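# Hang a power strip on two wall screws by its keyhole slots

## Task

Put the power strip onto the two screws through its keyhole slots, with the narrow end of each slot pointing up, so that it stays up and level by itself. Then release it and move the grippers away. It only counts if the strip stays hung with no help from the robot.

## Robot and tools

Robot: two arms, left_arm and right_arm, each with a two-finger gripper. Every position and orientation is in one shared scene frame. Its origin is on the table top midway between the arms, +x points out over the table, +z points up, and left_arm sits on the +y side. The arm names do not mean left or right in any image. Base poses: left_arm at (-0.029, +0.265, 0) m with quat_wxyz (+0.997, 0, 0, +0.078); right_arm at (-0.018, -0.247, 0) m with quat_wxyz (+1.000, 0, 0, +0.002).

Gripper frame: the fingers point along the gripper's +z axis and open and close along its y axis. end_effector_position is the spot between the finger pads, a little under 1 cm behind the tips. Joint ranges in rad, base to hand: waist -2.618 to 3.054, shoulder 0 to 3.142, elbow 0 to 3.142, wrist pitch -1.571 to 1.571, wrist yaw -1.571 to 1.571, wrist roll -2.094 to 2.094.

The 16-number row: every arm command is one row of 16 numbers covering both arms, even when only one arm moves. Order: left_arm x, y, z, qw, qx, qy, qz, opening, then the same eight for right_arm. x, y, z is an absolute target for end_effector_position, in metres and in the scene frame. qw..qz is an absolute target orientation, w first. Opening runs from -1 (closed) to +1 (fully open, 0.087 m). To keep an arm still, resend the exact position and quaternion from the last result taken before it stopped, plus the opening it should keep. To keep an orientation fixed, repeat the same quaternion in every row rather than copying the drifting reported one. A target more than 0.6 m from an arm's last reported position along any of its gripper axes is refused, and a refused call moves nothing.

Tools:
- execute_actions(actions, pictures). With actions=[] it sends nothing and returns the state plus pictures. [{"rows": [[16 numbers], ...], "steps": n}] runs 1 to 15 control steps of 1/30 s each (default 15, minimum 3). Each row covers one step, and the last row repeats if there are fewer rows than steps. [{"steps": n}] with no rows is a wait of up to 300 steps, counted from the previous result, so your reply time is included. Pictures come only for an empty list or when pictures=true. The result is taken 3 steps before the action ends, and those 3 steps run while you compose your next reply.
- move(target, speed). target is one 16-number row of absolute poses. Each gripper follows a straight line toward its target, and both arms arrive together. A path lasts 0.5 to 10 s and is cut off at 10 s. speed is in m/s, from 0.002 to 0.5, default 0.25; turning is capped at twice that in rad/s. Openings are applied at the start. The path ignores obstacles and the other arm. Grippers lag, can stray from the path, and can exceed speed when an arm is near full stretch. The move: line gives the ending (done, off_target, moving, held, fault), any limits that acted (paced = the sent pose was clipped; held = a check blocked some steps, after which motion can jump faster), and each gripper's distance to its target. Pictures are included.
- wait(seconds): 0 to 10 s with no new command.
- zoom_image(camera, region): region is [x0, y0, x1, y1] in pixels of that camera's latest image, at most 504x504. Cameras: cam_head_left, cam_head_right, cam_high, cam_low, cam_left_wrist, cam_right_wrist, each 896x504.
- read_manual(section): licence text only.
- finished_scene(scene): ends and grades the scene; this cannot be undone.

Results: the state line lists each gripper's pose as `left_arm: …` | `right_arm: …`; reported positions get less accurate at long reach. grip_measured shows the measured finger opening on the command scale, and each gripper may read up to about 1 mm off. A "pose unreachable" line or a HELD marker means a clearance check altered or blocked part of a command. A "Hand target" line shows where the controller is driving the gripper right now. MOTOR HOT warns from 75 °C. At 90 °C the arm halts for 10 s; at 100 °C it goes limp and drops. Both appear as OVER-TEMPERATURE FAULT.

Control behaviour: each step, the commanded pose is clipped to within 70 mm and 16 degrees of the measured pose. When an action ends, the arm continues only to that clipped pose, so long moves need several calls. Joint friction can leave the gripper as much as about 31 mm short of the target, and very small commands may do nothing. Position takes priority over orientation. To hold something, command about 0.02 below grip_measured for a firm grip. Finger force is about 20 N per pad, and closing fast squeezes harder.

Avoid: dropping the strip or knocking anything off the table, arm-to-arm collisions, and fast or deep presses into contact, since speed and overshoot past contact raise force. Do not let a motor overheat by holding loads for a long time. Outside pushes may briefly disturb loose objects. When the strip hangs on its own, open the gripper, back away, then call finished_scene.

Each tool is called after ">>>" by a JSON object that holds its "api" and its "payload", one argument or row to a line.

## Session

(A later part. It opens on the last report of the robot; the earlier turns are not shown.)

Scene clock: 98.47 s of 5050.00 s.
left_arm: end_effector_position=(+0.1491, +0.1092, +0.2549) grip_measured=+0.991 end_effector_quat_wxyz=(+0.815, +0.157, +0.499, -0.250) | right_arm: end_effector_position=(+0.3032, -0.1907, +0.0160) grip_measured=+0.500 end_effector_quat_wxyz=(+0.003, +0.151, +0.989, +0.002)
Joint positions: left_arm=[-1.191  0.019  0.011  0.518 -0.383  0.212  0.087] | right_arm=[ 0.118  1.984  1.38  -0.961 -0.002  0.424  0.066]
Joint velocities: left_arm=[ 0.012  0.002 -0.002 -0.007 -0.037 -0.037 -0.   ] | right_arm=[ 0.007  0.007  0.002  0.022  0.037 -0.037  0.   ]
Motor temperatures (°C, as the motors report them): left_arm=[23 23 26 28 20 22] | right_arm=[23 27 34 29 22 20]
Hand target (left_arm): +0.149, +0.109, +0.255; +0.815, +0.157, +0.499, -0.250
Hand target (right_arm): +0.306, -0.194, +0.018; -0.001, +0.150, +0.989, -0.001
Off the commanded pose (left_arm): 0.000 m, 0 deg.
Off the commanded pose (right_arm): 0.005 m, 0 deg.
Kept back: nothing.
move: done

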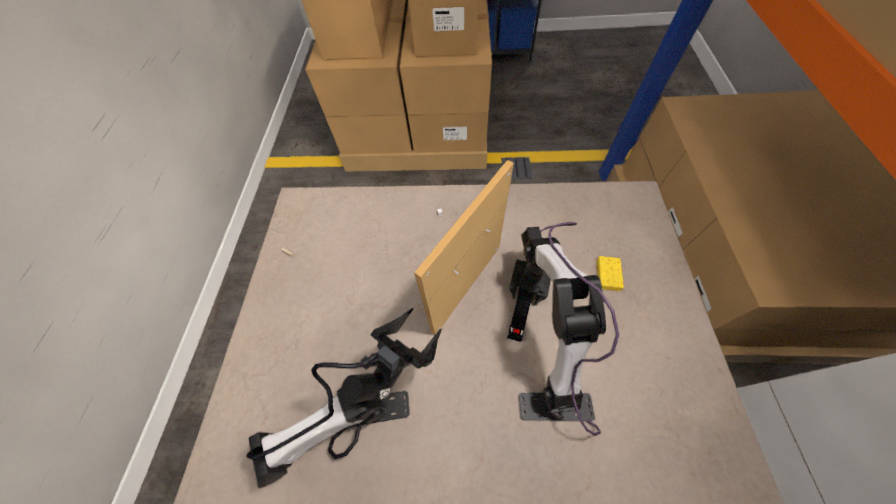

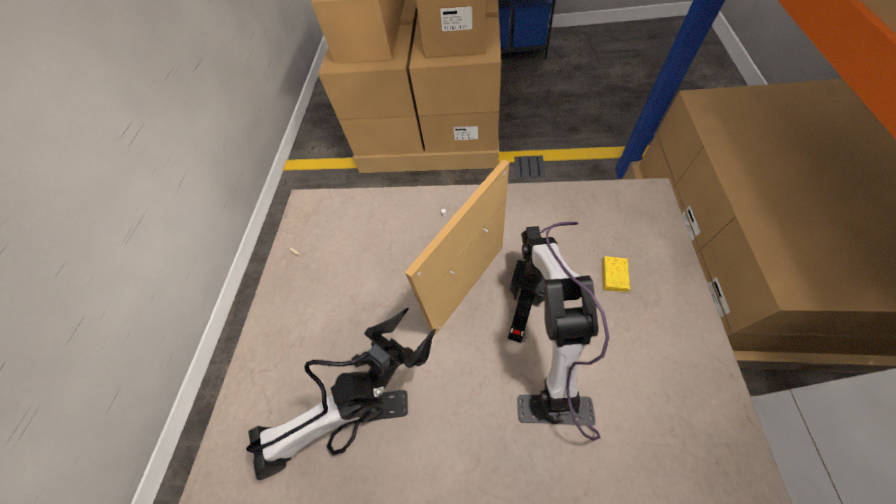

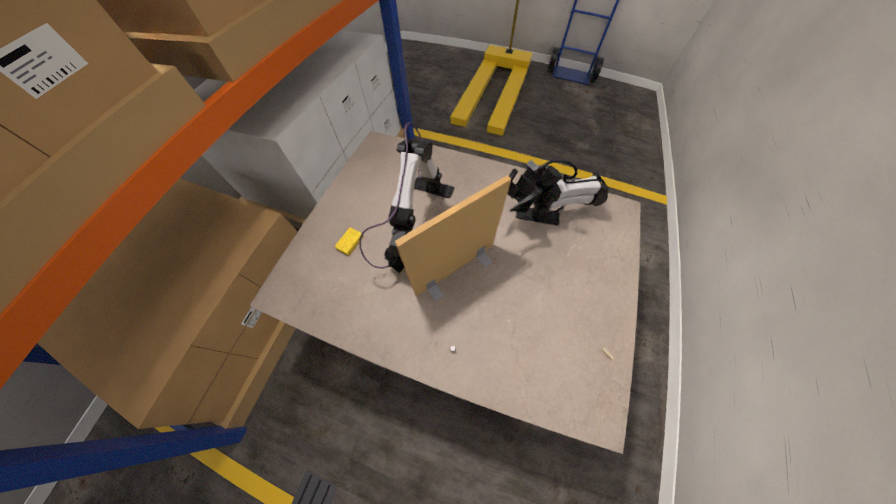

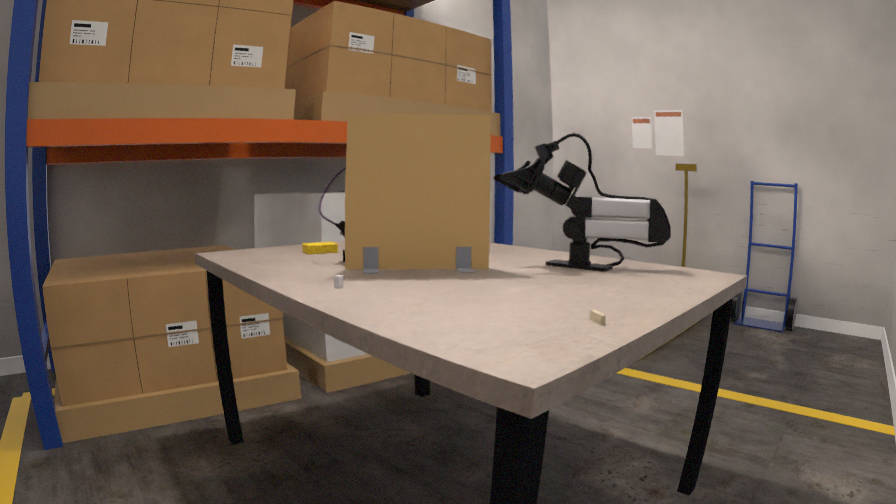

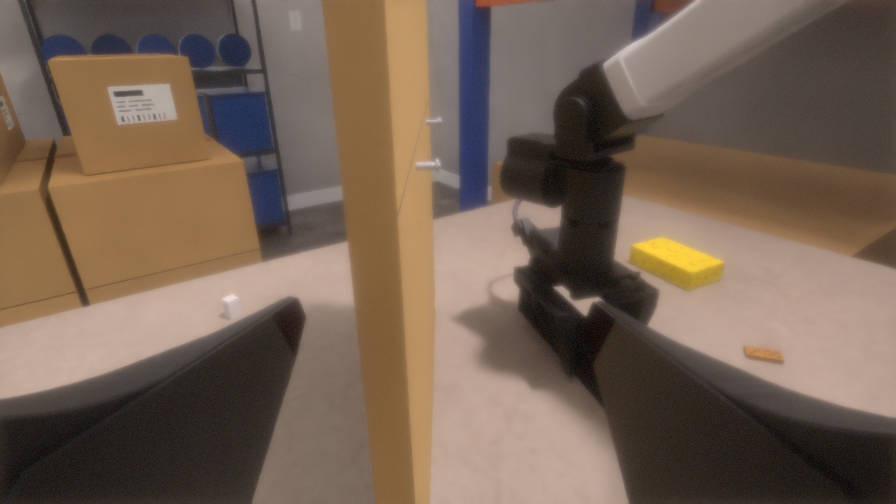

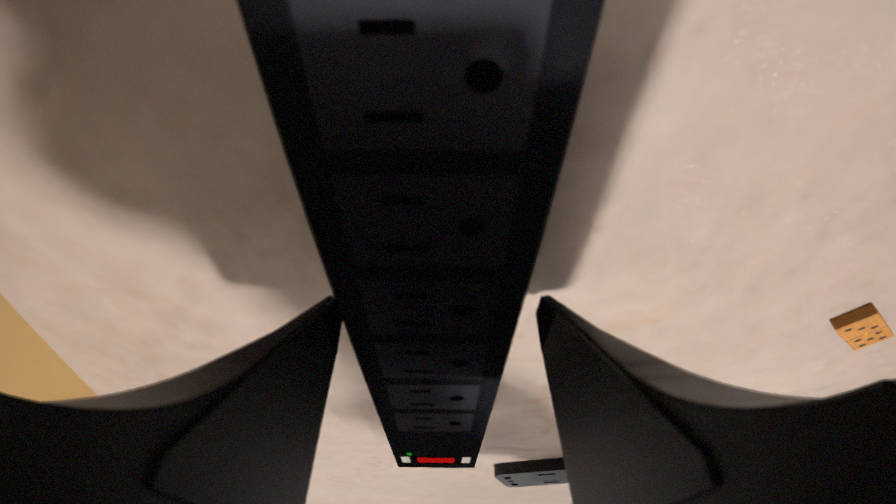

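>>> {"api": "move", "payload": {
  "target": [0.1491,0.1091,0.255,0.815,0.157,0.499,-0.25,1,0.3146,-0.195,0.019,0,0.155,0.988,0,0.5],
  "speed": 0.05
}}

>>> {"api": "move", "payload": {
  "target": [0.1491,0.1091,0.255,0.815,0.157,0.499,-0.25,1,0.3146,-0.195,0.019,0,0.155,0.988,0,-0.2]
}}

>>> {"api": "move", "payload": {
  "target": [0.1491,0.1091,0.255,0.815,0.157,0.499,-0.25,1,0.30,-0.16,0.15,0,0.155,0.988,0,-0.2]
}}

>>> {"api": "move", "payload": {
  "target": [0.1491,0.1091,0.255,0.815,0.157,0.499,-0.25,1,0.30,-0.09,0.315,0.249,0.154,0.654,0.701,-0.2]
}}

>>> {"api": "execute_actions", "payload": {
  "actions": [
    {"rows":[[0.1491,0.1091,0.255,0.815,0.157,0.499,-0.25,1,0.331,-0.039,0.312,0.249,0.154,0.654,0.701,-0.2]],"steps":15}
  ]
}}

>>> {"api": "execute_actions", "payload": {
  "actions": [
    {"rows":[[0.1491,0.1091,0.255,0.815,0.157,0.499,-0.25,1,0.331,-0.039,0.312,0.249,0.154,0.654,0.701,-0.2]],"steps":15}
  ]
}}

Scene clock: 99.43 s of 5050.00 s.
left_arm: end_effector_position=(+0.1491, +0.1092, +0.2549) grip_measured=+0.991 end_effector_quat_wxyz=(+0.815, +0.157, +0.499, -0.250) | right_arm: end_effector_position=(+0.3123, -0.1916, +0.0172) grip_measured=+0.500 end_effector_quat_wxyz=(+0.005, +0.153, +0.988, +0.002)
Joint positions: left_arm=[-1.191  0.019  0.011  0.518 -0.383  0.212  0.087] | right_arm=[ 0.112  2.01   1.424 -0.975 -0.002  0.423  0.066]
Joint velocities: left_arm=[-0.002 -0.002  0.007 -0.007  0.051 -0.051 -0.001] | right_arm=[-0.007  0.012 -0.002  0.007 -0.037 -0.037 -0.   ]
Motor temperatures (°C, as the motors report them): left_arm=[23 23 26 28 20 22] | right_arm=[23 27 34 29 22 20]
Hand target (left_arm): +0.149, +0.109, +0.255; +0.815, +0.157, +0.499, -0.250
Hand target (right_arm): +0.314, -0.195, +0.019; +0.000, +0.155, +0.988, -0.000
Off the commanded pose (left_arm): 0.000 m, 0 deg.
Off the commanded pose (right_arm): 0.004 m, 1 deg.
Kept back: nothing.
move: done

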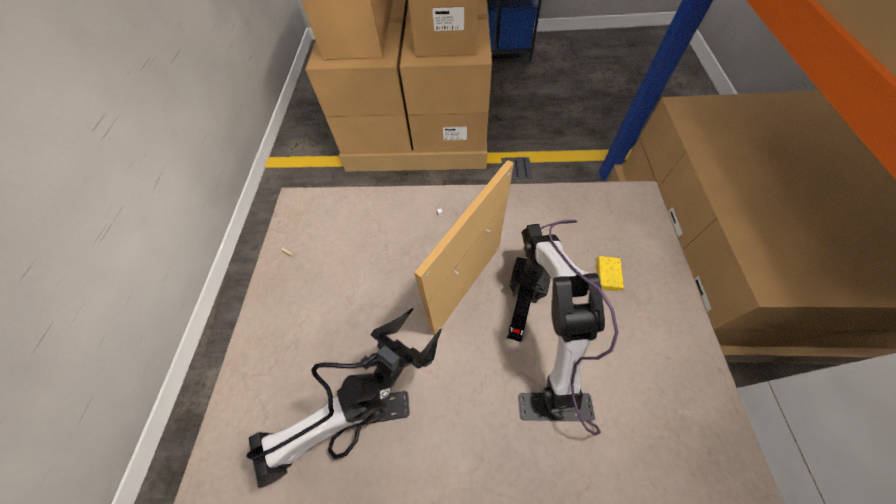

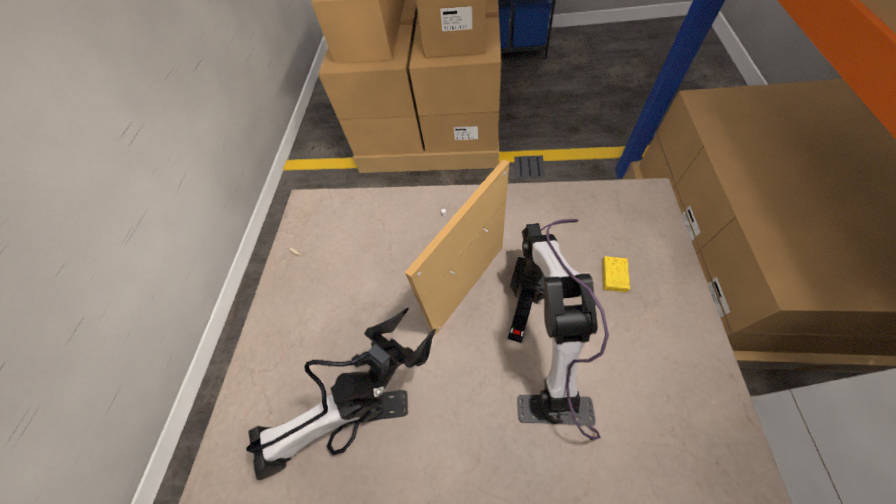

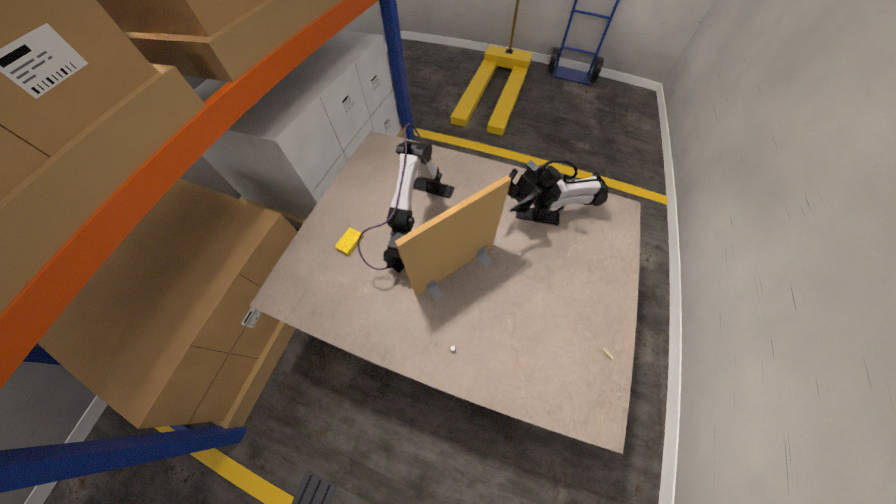

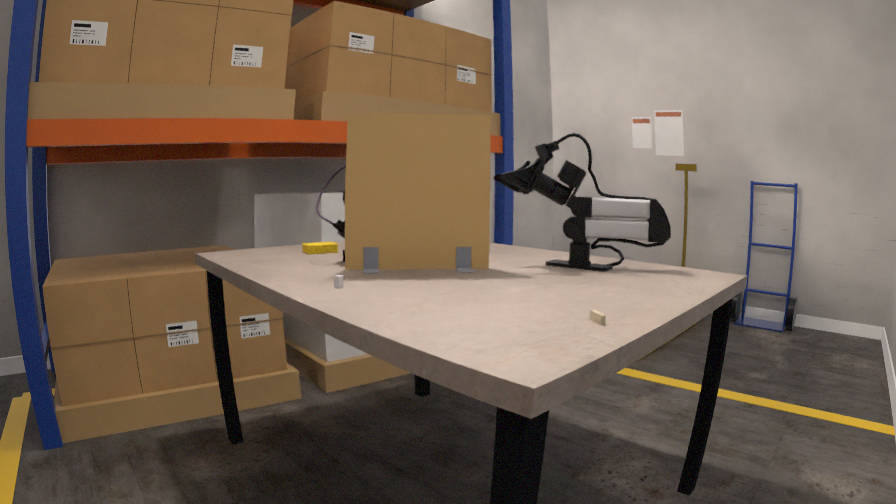

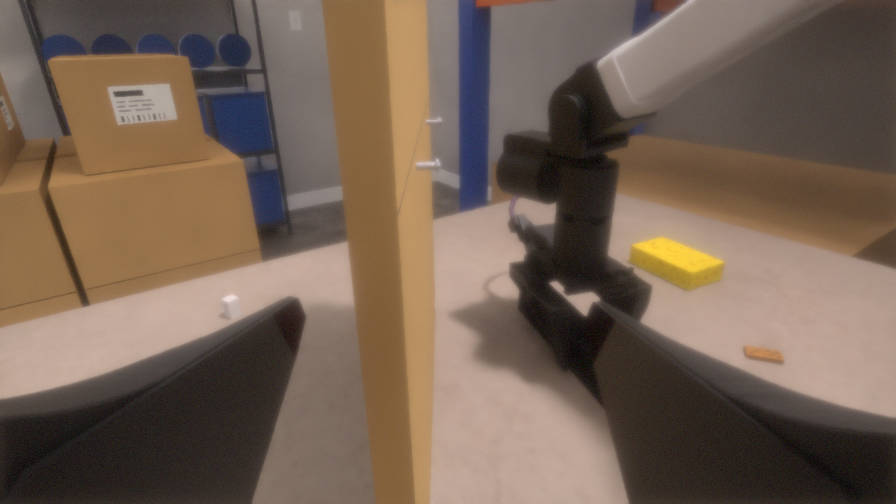

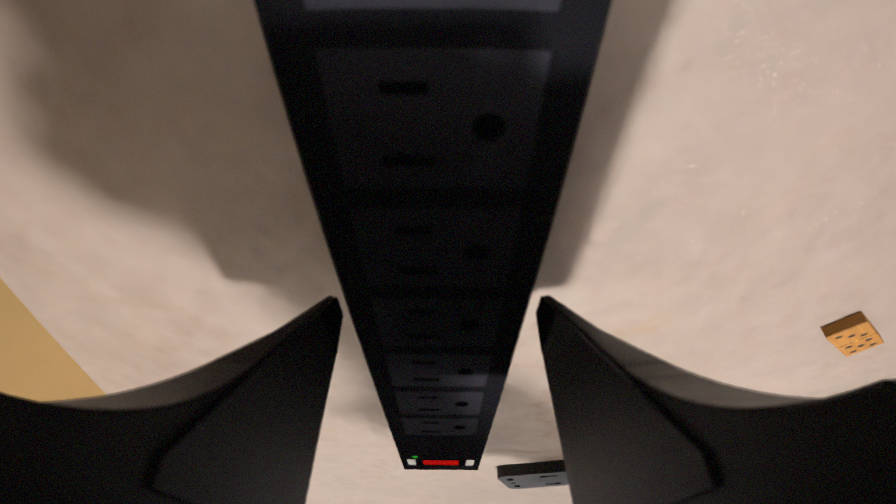

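Scene clock: 100.13 s of 5050.00 s.
left_arm: end_effector_position=(+0.1491, +0.1092, +0.2549) grip_measured=+0.991 end_effector_quat_wxyz=(+0.815, +0.157, +0.499, -0.250) | right_arm: end_effector_position=(+0.3122, -0.1917, +0.0172) grip_measured=-0.062 end_effector_quat_wxyz=(+0.005, +0.153, +0.988, +0.002)
Joint positions: left_arm=[-1.191  0.019  0.011  0.518 -0.383  0.212  0.087] | right_arm=[ 0.112  2.01   1.424 -0.975 -0.001  0.423  0.041]
Joint velocities: left_arm=[ 0.007  0.002 -0.012  0.037  0.022  0.037 -0.   ] | right_arm=[-0.012 -0.002 -0.022  0.051 -0.022 -0.007 -0.001]
Motor temperatures (°C, as the motors report them): left_arm=[23 23 26 28 20 22] | right_arm=[23 27 34 29 22 20]
Hand target (left_arm): +0.149, +0.109, +0.255; +0.815, +0.157, +0.499, -0.250
Hand target (right_arm): +0.315, -0.195, +0.019; +0.000, +0.155, +0.988, +0.000
Off the commanded pose (left_arm): 0.000 m, 0 deg.
Off the commanded pose (right_arm): 0.004 m, 1 deg.
Kept back: nothing.
move: done

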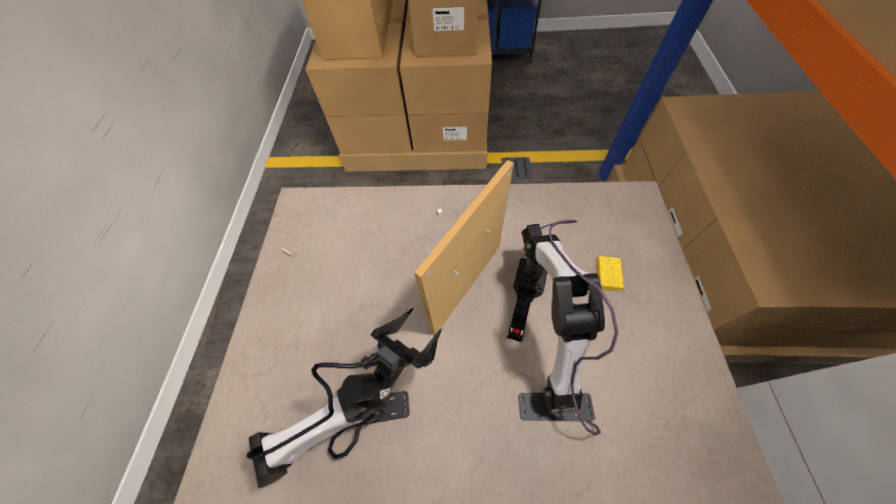

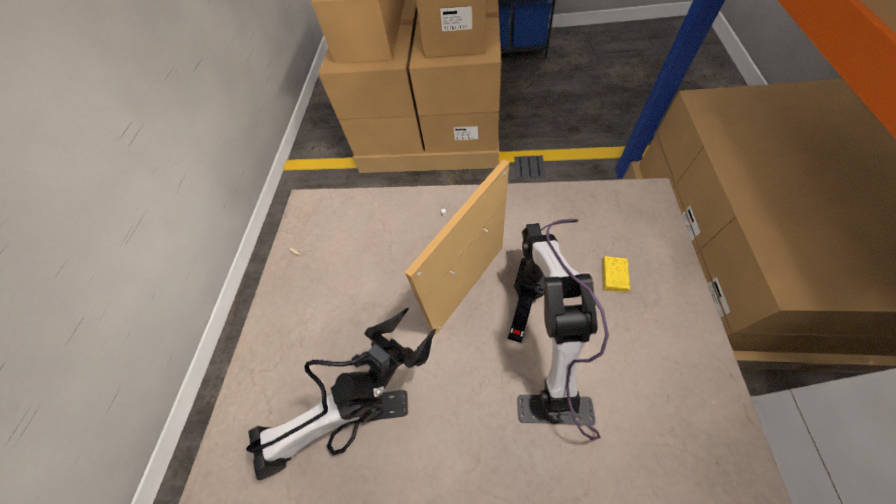

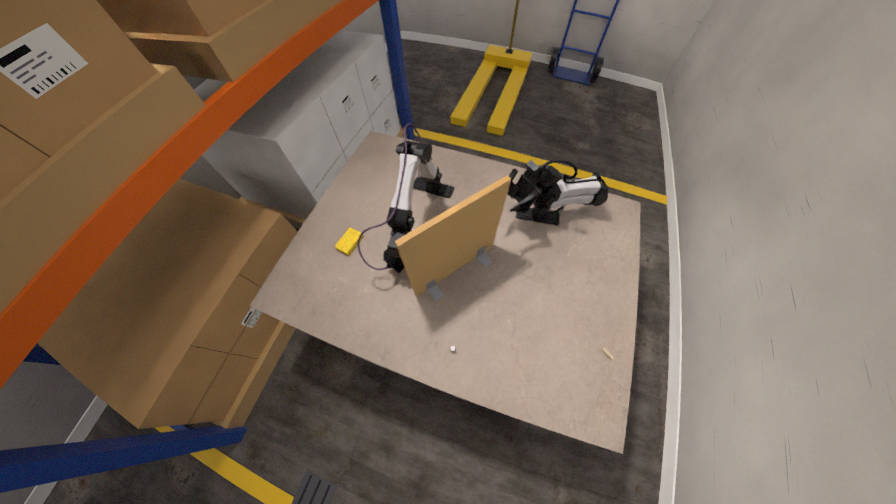

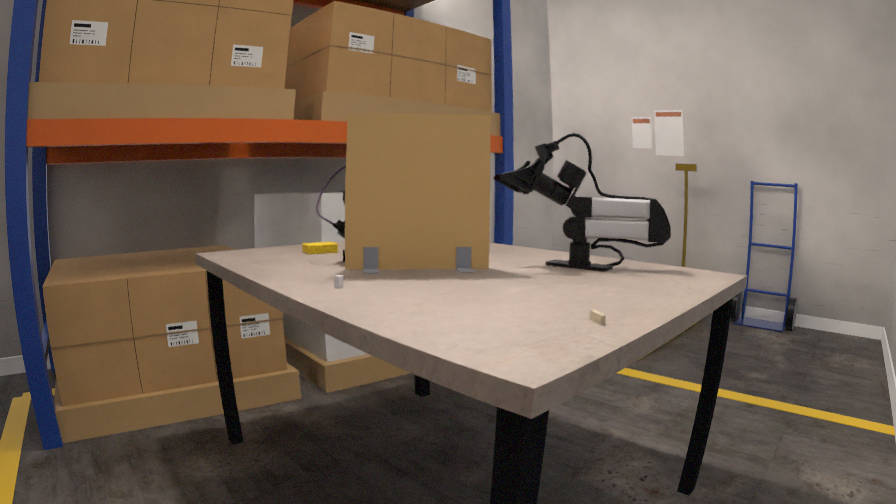

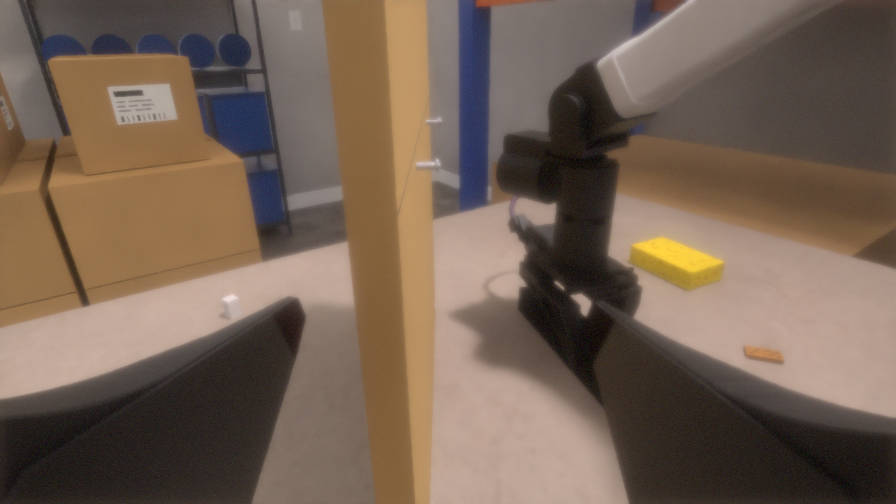

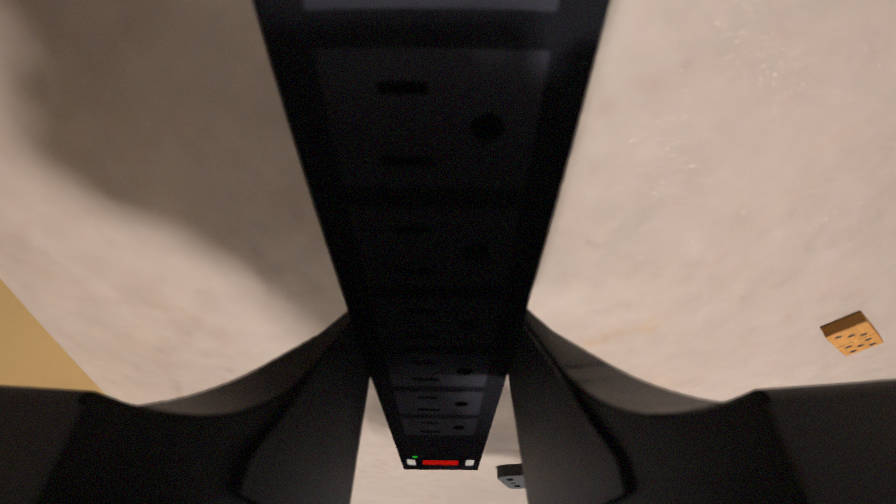

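Scene clock: 101.40 s of 5050.00 s.
left_arm: end_effector_position=(+0.1491, +0.1092, +0.2549) grip_measured=+0.991 end_effector_quat_wxyz=(+0.815, +0.157, +0.499, -0.250) | right_arm: end_effector_position=(+0.3041, -0.1629, +0.1358) grip_measured=-0.062 end_effector_quat_wxyz=(+0.001, +0.154, +0.988, -0.003)
Joint positions: left_arm=[-1.191  0.019  0.011  0.518 -0.383  0.212  0.087] | right_arm=[ 0.196  1.951  1.817 -1.438  0.007  0.508  0.041]
Joint velocities: left_arm=[ 0.002 -0.002 -0.007  0.051 -0.066 -0.022  0.001] | right_arm=[ 0.017  0.002  0.007 -0.007 -0.051  0.007 -0.001]
Motor temperatures (°C, as the motors report them): left_arm=[23 23 26 28 20 22] | right_arm=[23 28 34 29 22 20]
Hand target (left_arm): +0.149, +0.109, +0.255; +0.815, +0.157, +0.499, -0.250
Hand target (right_arm): +0.300, -0.160, +0.150; +0.001, +0.155, +0.988, +0.001
Off the commanded pose (left_arm): 0.000 m, 0 deg.
Off the commanded pose (right_arm): 0.015 m, 0 deg.
Kept back: nothing.
move: off_target (right_arm)

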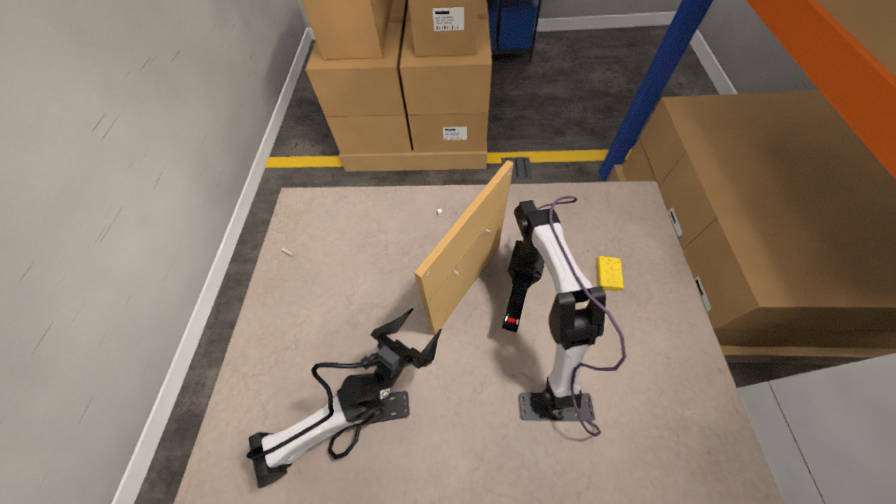

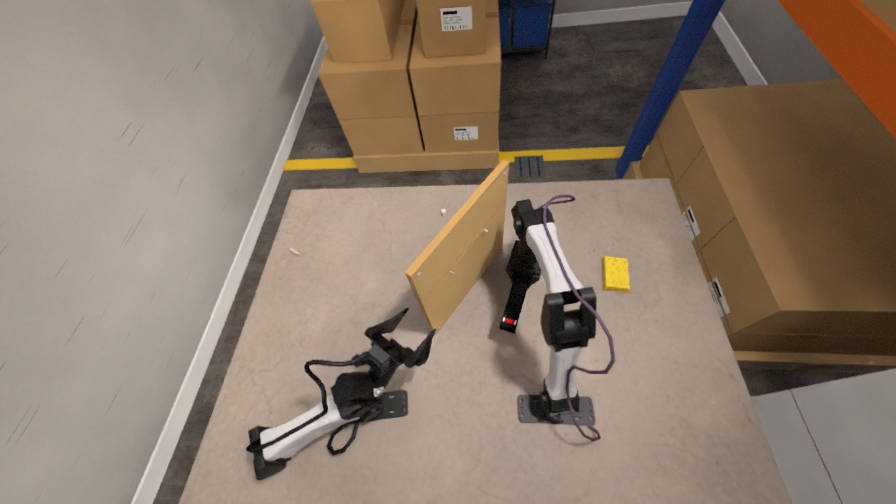

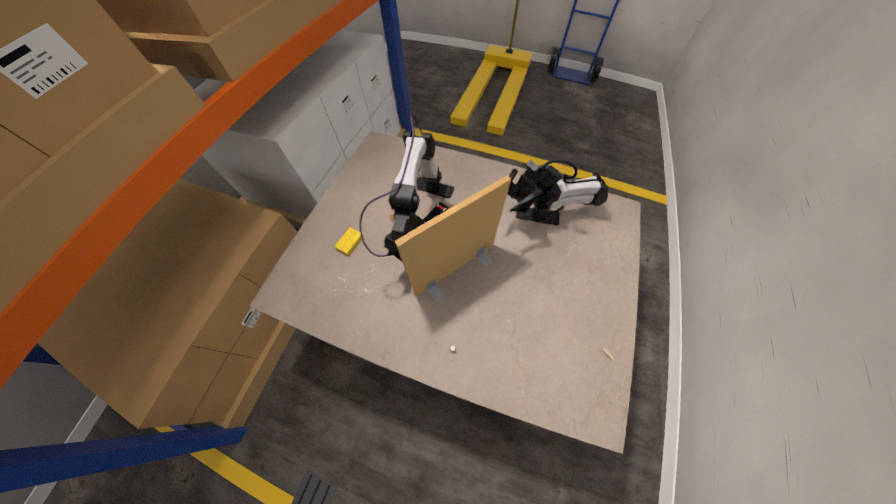

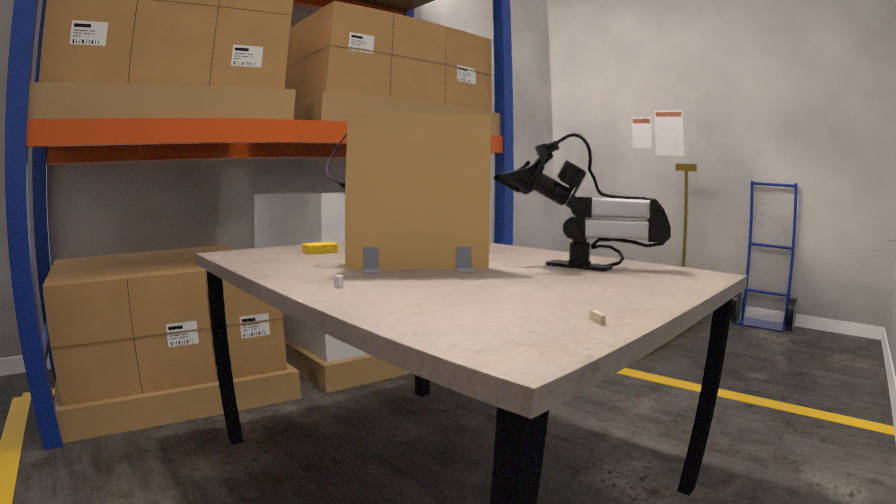

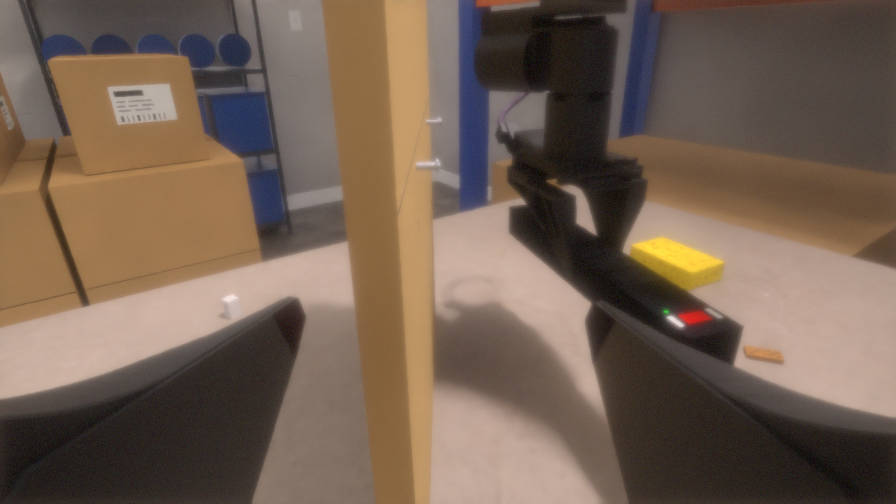

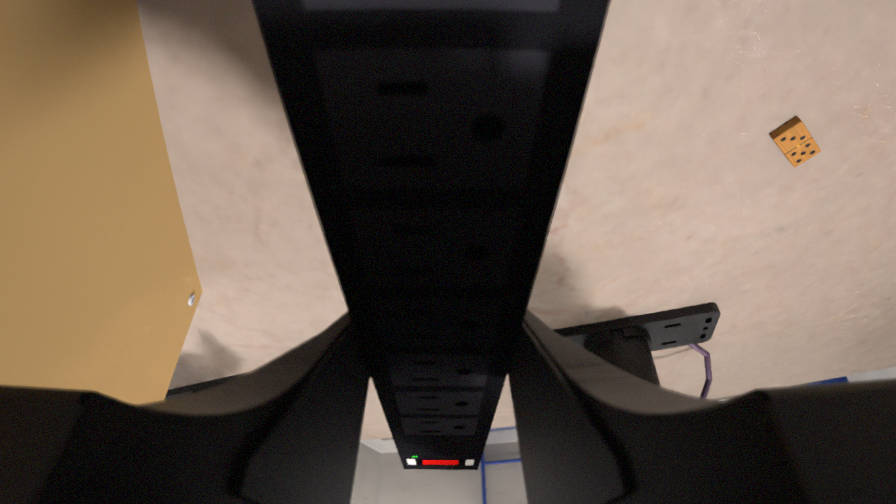

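Scene clock: 105.87 s of 5050.00 s.
left_arm: end_effector_position=(+0.1491, +0.1092, +0.2549) grip_measured=+0.991 end_effector_quat_wxyz=(+0.815, +0.157, +0.499, -0.250) | right_arm: end_effector_position=(+0.3003, -0.0916, +0.3004) grip_measured=-0.062 end_effector_quat_wxyz=(+0.222, +0.187, +0.663, +0.690)
Joint positions: left_arm=[-1.191  0.019  0.011  0.518 -0.383  0.212  0.087] | right_arm=[-0.055  1.275  0.711  0.662 -1.034  1.619  0.041]
Joint velocities: left_arm=[-0.002 -0.002 -0.002  0.037  0.037 -0.007 -0.002] | right_arm=[ 0.012  0.012 -0.002  0.037  0.022  0.037 -0.   ]
Motor temperatures (°C, as the motors report them): left_arm=[23 23 26 28 20 22] | right_arm=[23 28 33 29 22 20]
Hand target (left_arm): +0.149, +0.109, +0.255; +0.815, +0.157, +0.499, -0.250
Hand target (right_arm): +0.298, -0.089, +0.318; +0.246, +0.163, +0.647, +0.703
Off the commanded pose (left_arm): 0.000 m, 0 deg.
Off the commanded pose (right_arm): 0.015 m, 5 deg.
Kept back: nothing.
move: off_target (right_arm); limits=paced

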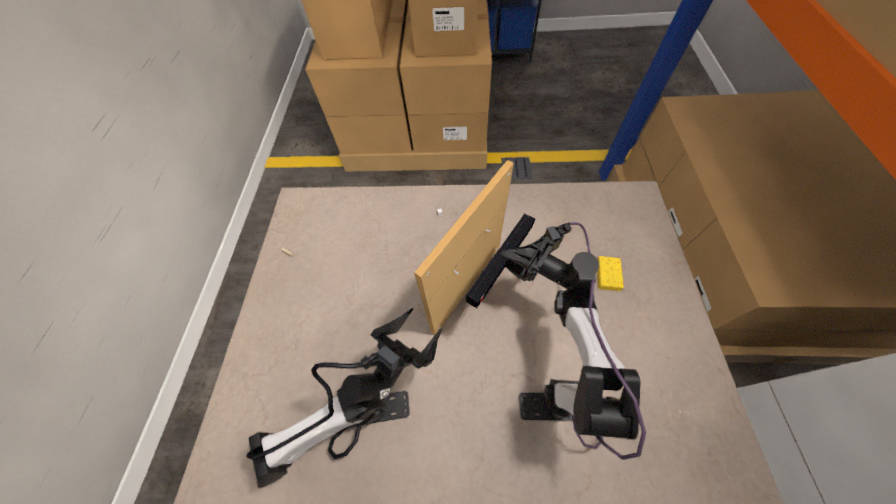

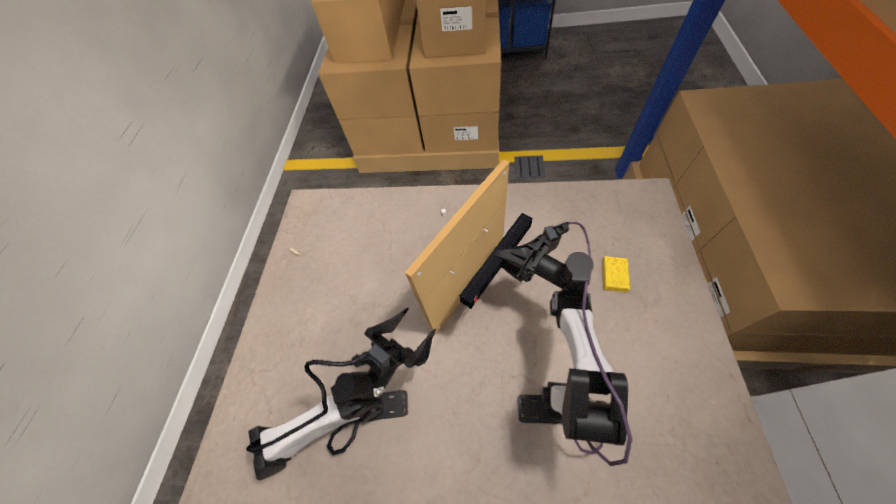

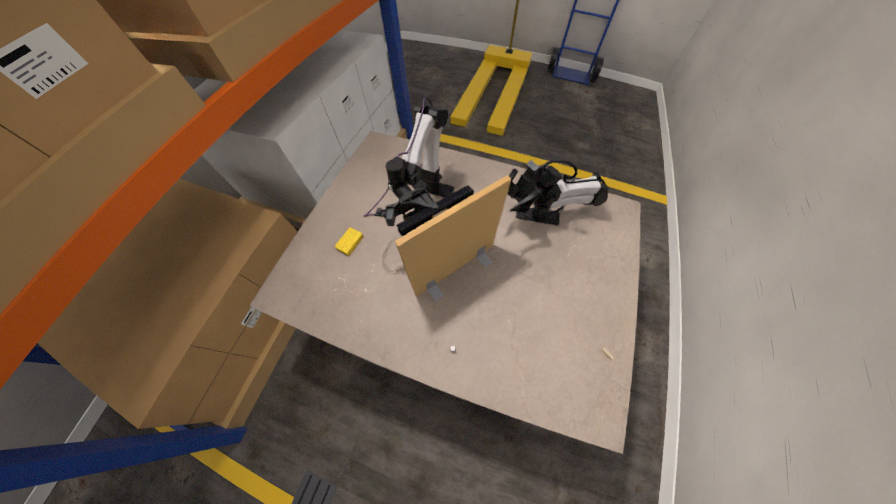

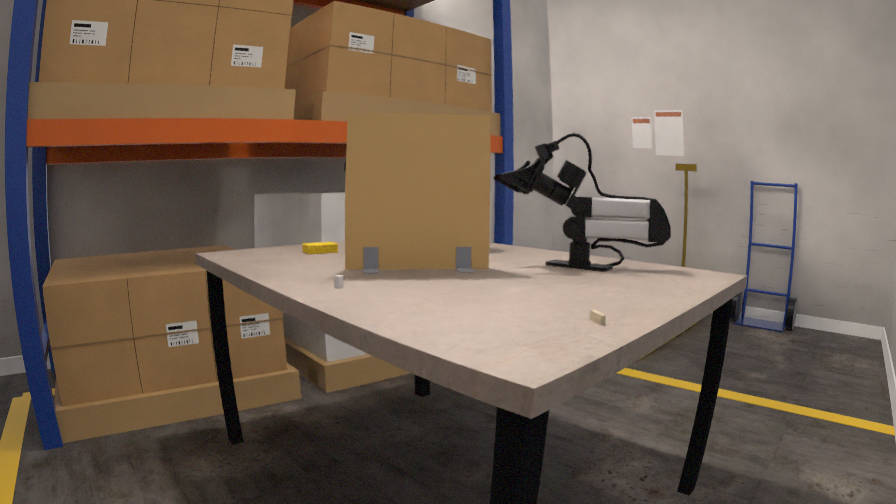

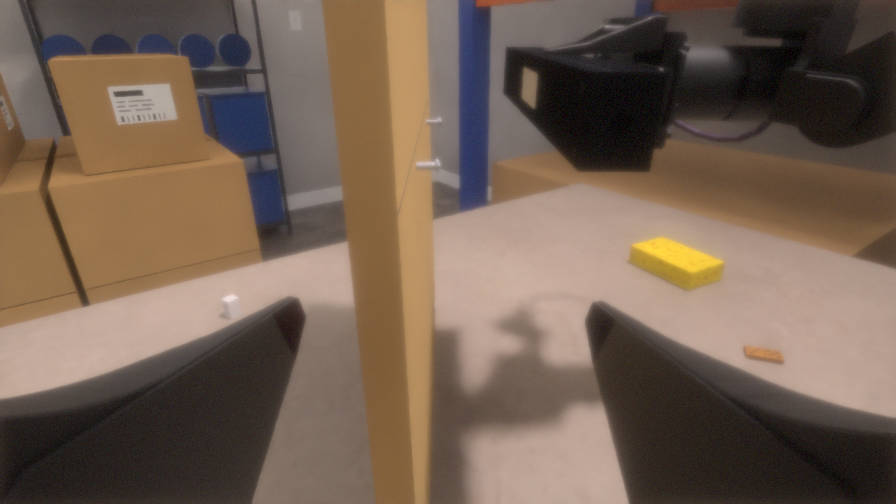

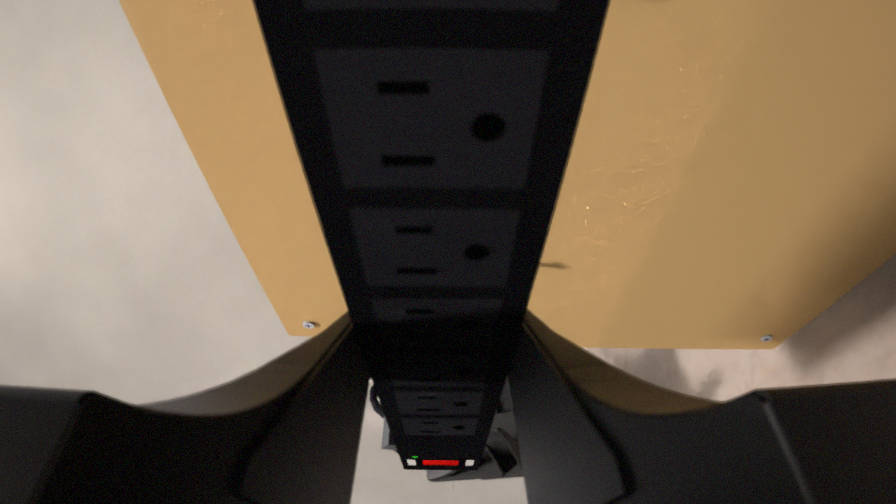

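Scene clock: 106.27 s of 5050.00 s.
left_arm: end_effector_position=(+0.1491, +0.1092, +0.2549) grip_measured=+0.991 end_effector_quat_wxyz=(+0.815, +0.157, +0.499, -0.250) | right_arm: end_effector_position=(+0.3220, -0.0378, +0.2688) grip_measured=-0.062 end_effector_quat_wxyz=(+0.192, +0.195, +0.682, +0.678)
Joint positions: left_arm=[-1.191  0.019  0.011  0.518 -0.383  0.212  0.087] | right_arm=[ 0.132  1.424  0.759  0.655 -0.881  1.566  0.041]
Joint velocities: left_arm=[ 0.007  0.002  0.002  0.037 -0.037  0.007 -0.   ] | right_arm=[-0.002 -0.007 -0.017 -0.037  0.081 -0.125  0.   ]
Motor temperatures (°C, as the motors report them): left_arm=[23 23 26 28 20 22] | right_arm=[23 28 34 29 22 20]
Steps of this call (steps 1 to 12: the first 12 steps of this action). Readings (end_effector_position):
1: left_arm (+0.1491, +0.1092, +0.2549) | right_arm (+0.3027, -0.0863, +0.2990)
2: left_arm (+0.1491, +0.1092, +0.2549) | right_arm (+0.3067, -0.0747, +0.2976)
4: left_arm (+0.1491, +0.1092, +0.2549) | right_arm (+0.3105, -0.0501, +0.2883)
8: left_arm (+0.1491, +0.1092, +0.2549) | right_arm (+0.3164, -0.0362, +0.2700)
12: the state above

Scene clock: 106.77 s of 5050.00 s.
left_arm: end_effector_position=(+0.1491, +0.1092, +0.2549) grip_measured=+0.991 end_effector_quat_wxyz=(+0.815, +0.157, +0.499, -0.250) | right_arm: end_effector_position=(+0.3244, -0.0387, +0.2685) grip_measured=-0.062 end_effector_quat_wxyz=(+0.199, +0.198, +0.681, +0.676)
Joint positions: left_arm=[-1.191  0.019  0.011  0.518 -0.383  0.212  0.087] | right_arm=[ 0.132  1.424  0.759  0.655 -0.867  1.559  0.041]
Joint velocities: left_arm=[-0.002  0.012 -0.012 -0.051  0.007 -0.037  0.   ] | right_arm=[-0.012  0.012 -0.002  0.007  0.051 -0.081  0.001]
Motor temperatures (°C, as the motors report them): left_arm=[23 23 26 28 20 22] | right_arm=[23 28 34 29 22 20]
Off your previous action's commanded pose (left_arm): 0.000 m, 0 deg at its last step (step 3 of this call).
Off your previous action's commanded pose (right_arm): 0.044 m, 9 deg at its last step (step 3 of this call).
Steps of this call (steps 1 to 3: the last 3 steps of your previous action; steps 4 to 15: the first 12 steps of this action). Readings (end_effector_position):
4: left_arm (+0.1491, +0.1092, +0.2549) | right_arm (+0.3237, -0.0384, +0.2686)
5: left_arm (+0.1491, +0.1092, +0.2549) | right_arm (+0.3239, -0.0385, +0.2686)
7: left_arm (+0.1491, +0.1092, +0.2549) | right_arm (+0.3241, -0.0386, +0.2685)
11: left_arm (+0.1491, +0.1092, +0.2549) | right_arm (+0.3243, -0.0386, +0.2685)
15: the state above

>>> {"api": "execute_actions", "payload": {
  "actions": [
    {"rows":[[0.1491,0.1091,0.255,0.815,0.157,0.499,-0.25,1,0.315,-0.056,0.314,0.258,0.160,0.650,0.700,-0.2]],"steps":15}
  ]
}}

>>> {"api": "execute_actions", "payload": {
  "actions": [
    {"rows":[[0.1491,0.1091,0.255,0.815,0.157,0.499,-0.25,1,0.332,-0.040,0.310,0.258,0.160,0.650,0.700,-0.2]],"steps":15}
  ]
}}

>>> {"api": "execute_actions", "payload": {
  "actions": [
    {"rows":[[0.1491,0.1091,0.255,0.815,0.157,0.499,-0.25,1,0.332,-0.040,0.310,0.258,0.160,0.650,0.700,-0.2]],"steps":8}
  ]
}}

Scene clock: 107.27 s of 5050.00 s.
left_arm: end_effector_position=(+0.1491, +0.1092, +0.2549) grip_measured=+0.991 end_effector_quat_wxyz=(+0.815, +0.157, +0.499, -0.250) | right_arm: end_effector_position=(+0.3208, -0.0533, +0.2818) grip_measured=-0.062 end_effector_quat_wxyz=(+0.223, +0.196, +0.673, +0.678)
Joint positions: left_arm=[-1.191  0.019  0.011  0.518 -0.383  0.212  0.087] | right_arm=[ 0.091  1.368  0.745  0.65  -0.875  1.559  0.041]
Joint velocities: left_arm=[ 0.017 -0.022 -0.002 -0.007  0.007 -0.007  0.   ] | right_arm=[ 0.002  0.002  0.007 -0.081 -0.007 -0.022  0.001]
Motor temperatures (°C, as the motors report them): left_arm=[23 23 26 28 20 22] | right_arm=[23 28 34 29 22 20]
Off your previous action's commanded pose (left_arm): 0.000 m, 0 deg at its last step (step 3 of this call).
Off your previous action's commanded pose (right_arm): 0.044 m, 9 deg at its last step (step 3 of this call).
Steps of this call (steps 1 to 3: the last 3 steps of your previous action; steps 4 to 15: the first 12 steps of this action). Readings (end_effector_position):
4: left_arm (+0.1491, +0.1092, +0.2549) | right_arm (+0.3240, -0.0400, +0.2695)
5: left_arm (+0.1491, +0.1092, +0.2549) | right_arm (+0.3230, -0.0427, +0.2706)
7: left_arm (+0.1491, +0.1092, +0.2549) | right_arm (+0.3220, -0.0489, +0.2758)
11: left_arm (+0.1491, +0.1092, +0.2549) | right_arm (+0.3214, -0.0535, +0.2818)
15: the state above

Scene clock: 107.77 s of 5050.00 s.
left_arm: end_effector_position=(+0.1491, +0.1092, +0.2549) grip_measured=+0.991 end_effector_quat_wxyz=(+0.815, +0.157, +0.499, -0.250) | right_arm: end_effector_position=(+0.3279, -0.0431, +0.2690) grip_measured=-0.062 end_effector_quat_wxyz=(+0.211, +0.206, +0.678, +0.674)
Joint positions: left_arm=[-1.191  0.019  0.011  0.518 -0.383  0.212  0.087] | right_arm=[ 0.123  1.417  0.752  0.661 -0.845  1.558  0.041]
Joint velocities: left_arm=[ 0.012 -0.012 -0.012 -0.037  0.037 -0.022 -0.   ] | right_arm=[ 0.002 -0.007 -0.012 -0.037  0.007  0.066 -0.   ]
Motor temperatures (°C, as the motors report them): left_arm=[23 23 26 28 20 22] | right_arm=[23 28 34 29 22 20]
Off your previous action's commanded pose (left_arm): 0.000 m, 0 deg at its last step (step 3 of this call).
Off your previous action's commanded pose (right_arm): 0.033 m, 7 deg at its last step (step 3 of this call).
Steps of this call (steps 1 to 3: the last 3 steps of your previous action; steps 4 to 15: the first 12 steps of this action). Readings (end_effector_position):
4: left_arm (+0.1491, +0.1092, +0.2549) | right_arm (+0.3212, -0.0522, +0.2811)
5: left_arm (+0.1491, +0.1092, +0.2549) | right_arm (+0.3226, -0.0499, +0.2801)
7: left_arm (+0.1491, +0.1092, +0.2549) | right_arm (+0.3244, -0.0451, +0.2748)
11: left_arm (+0.1491, +0.1092, +0.2549) | right_arm (+0.3269, -0.0428, +0.2690)
15: the state above

Scene clock: 108.03 s of 5050.00 s.
left_arm: end_effector_position=(+0.1491, +0.1092, +0.2549) grip_measured=+0.991 end_effector_quat_wxyz=(+0.815, +0.157, +0.499, -0.250) | right_arm: end_effector_position=(+0.3283, -0.0433, +0.2690) grip_measured=-0.062 end_effector_quat_wxyz=(+0.212, +0.207, +0.677, +0.673)
Joint positions: left_arm=[-1.191  0.019  0.011  0.518 -0.383  0.212  0.087] | right_arm=[ 0.123  1.417  0.752  0.661 -0.843  1.558  0.041]
Joint velocities: left_arm=[-0.017  0.007 -0.007  0.081 -0.037 -0.007  0.   ] | right_arm=[-0.012  0.007 -0.002  0.037 -0.037  0.051  0.   ]
Motor temperatures (°C, as the motors report them): left_arm=[23 23 26 28 20 22] | right_arm=[23 28 34 30 22 20]
Off your previous action's commanded pose (left_arm): 0.000 m, 0 deg at its last step (step 3 of this call).
Off your previous action's commanded pose (right_arm): 0.041 m, 9 deg at its last step (step 3 of this call).
Steps of this call (steps 1 to 3: the last 3 steps of your previous action; steps 4 to 8: the first 5 steps of this action). Readings (end_effector_position):
4: left_arm (+0.1491, +0.1092, +0.2549) | right_arm (+0.3282, -0.0432, +0.2690)
5: left_arm (+0.1491, +0.1092, +0.2549) | right_arm (+0.3282, -0.0433, +0.2690)
7: left_arm (+0.1491, +0.1092, +0.2549) | right_arm (+0.3282, -0.0433, +0.2690)
8: the state above


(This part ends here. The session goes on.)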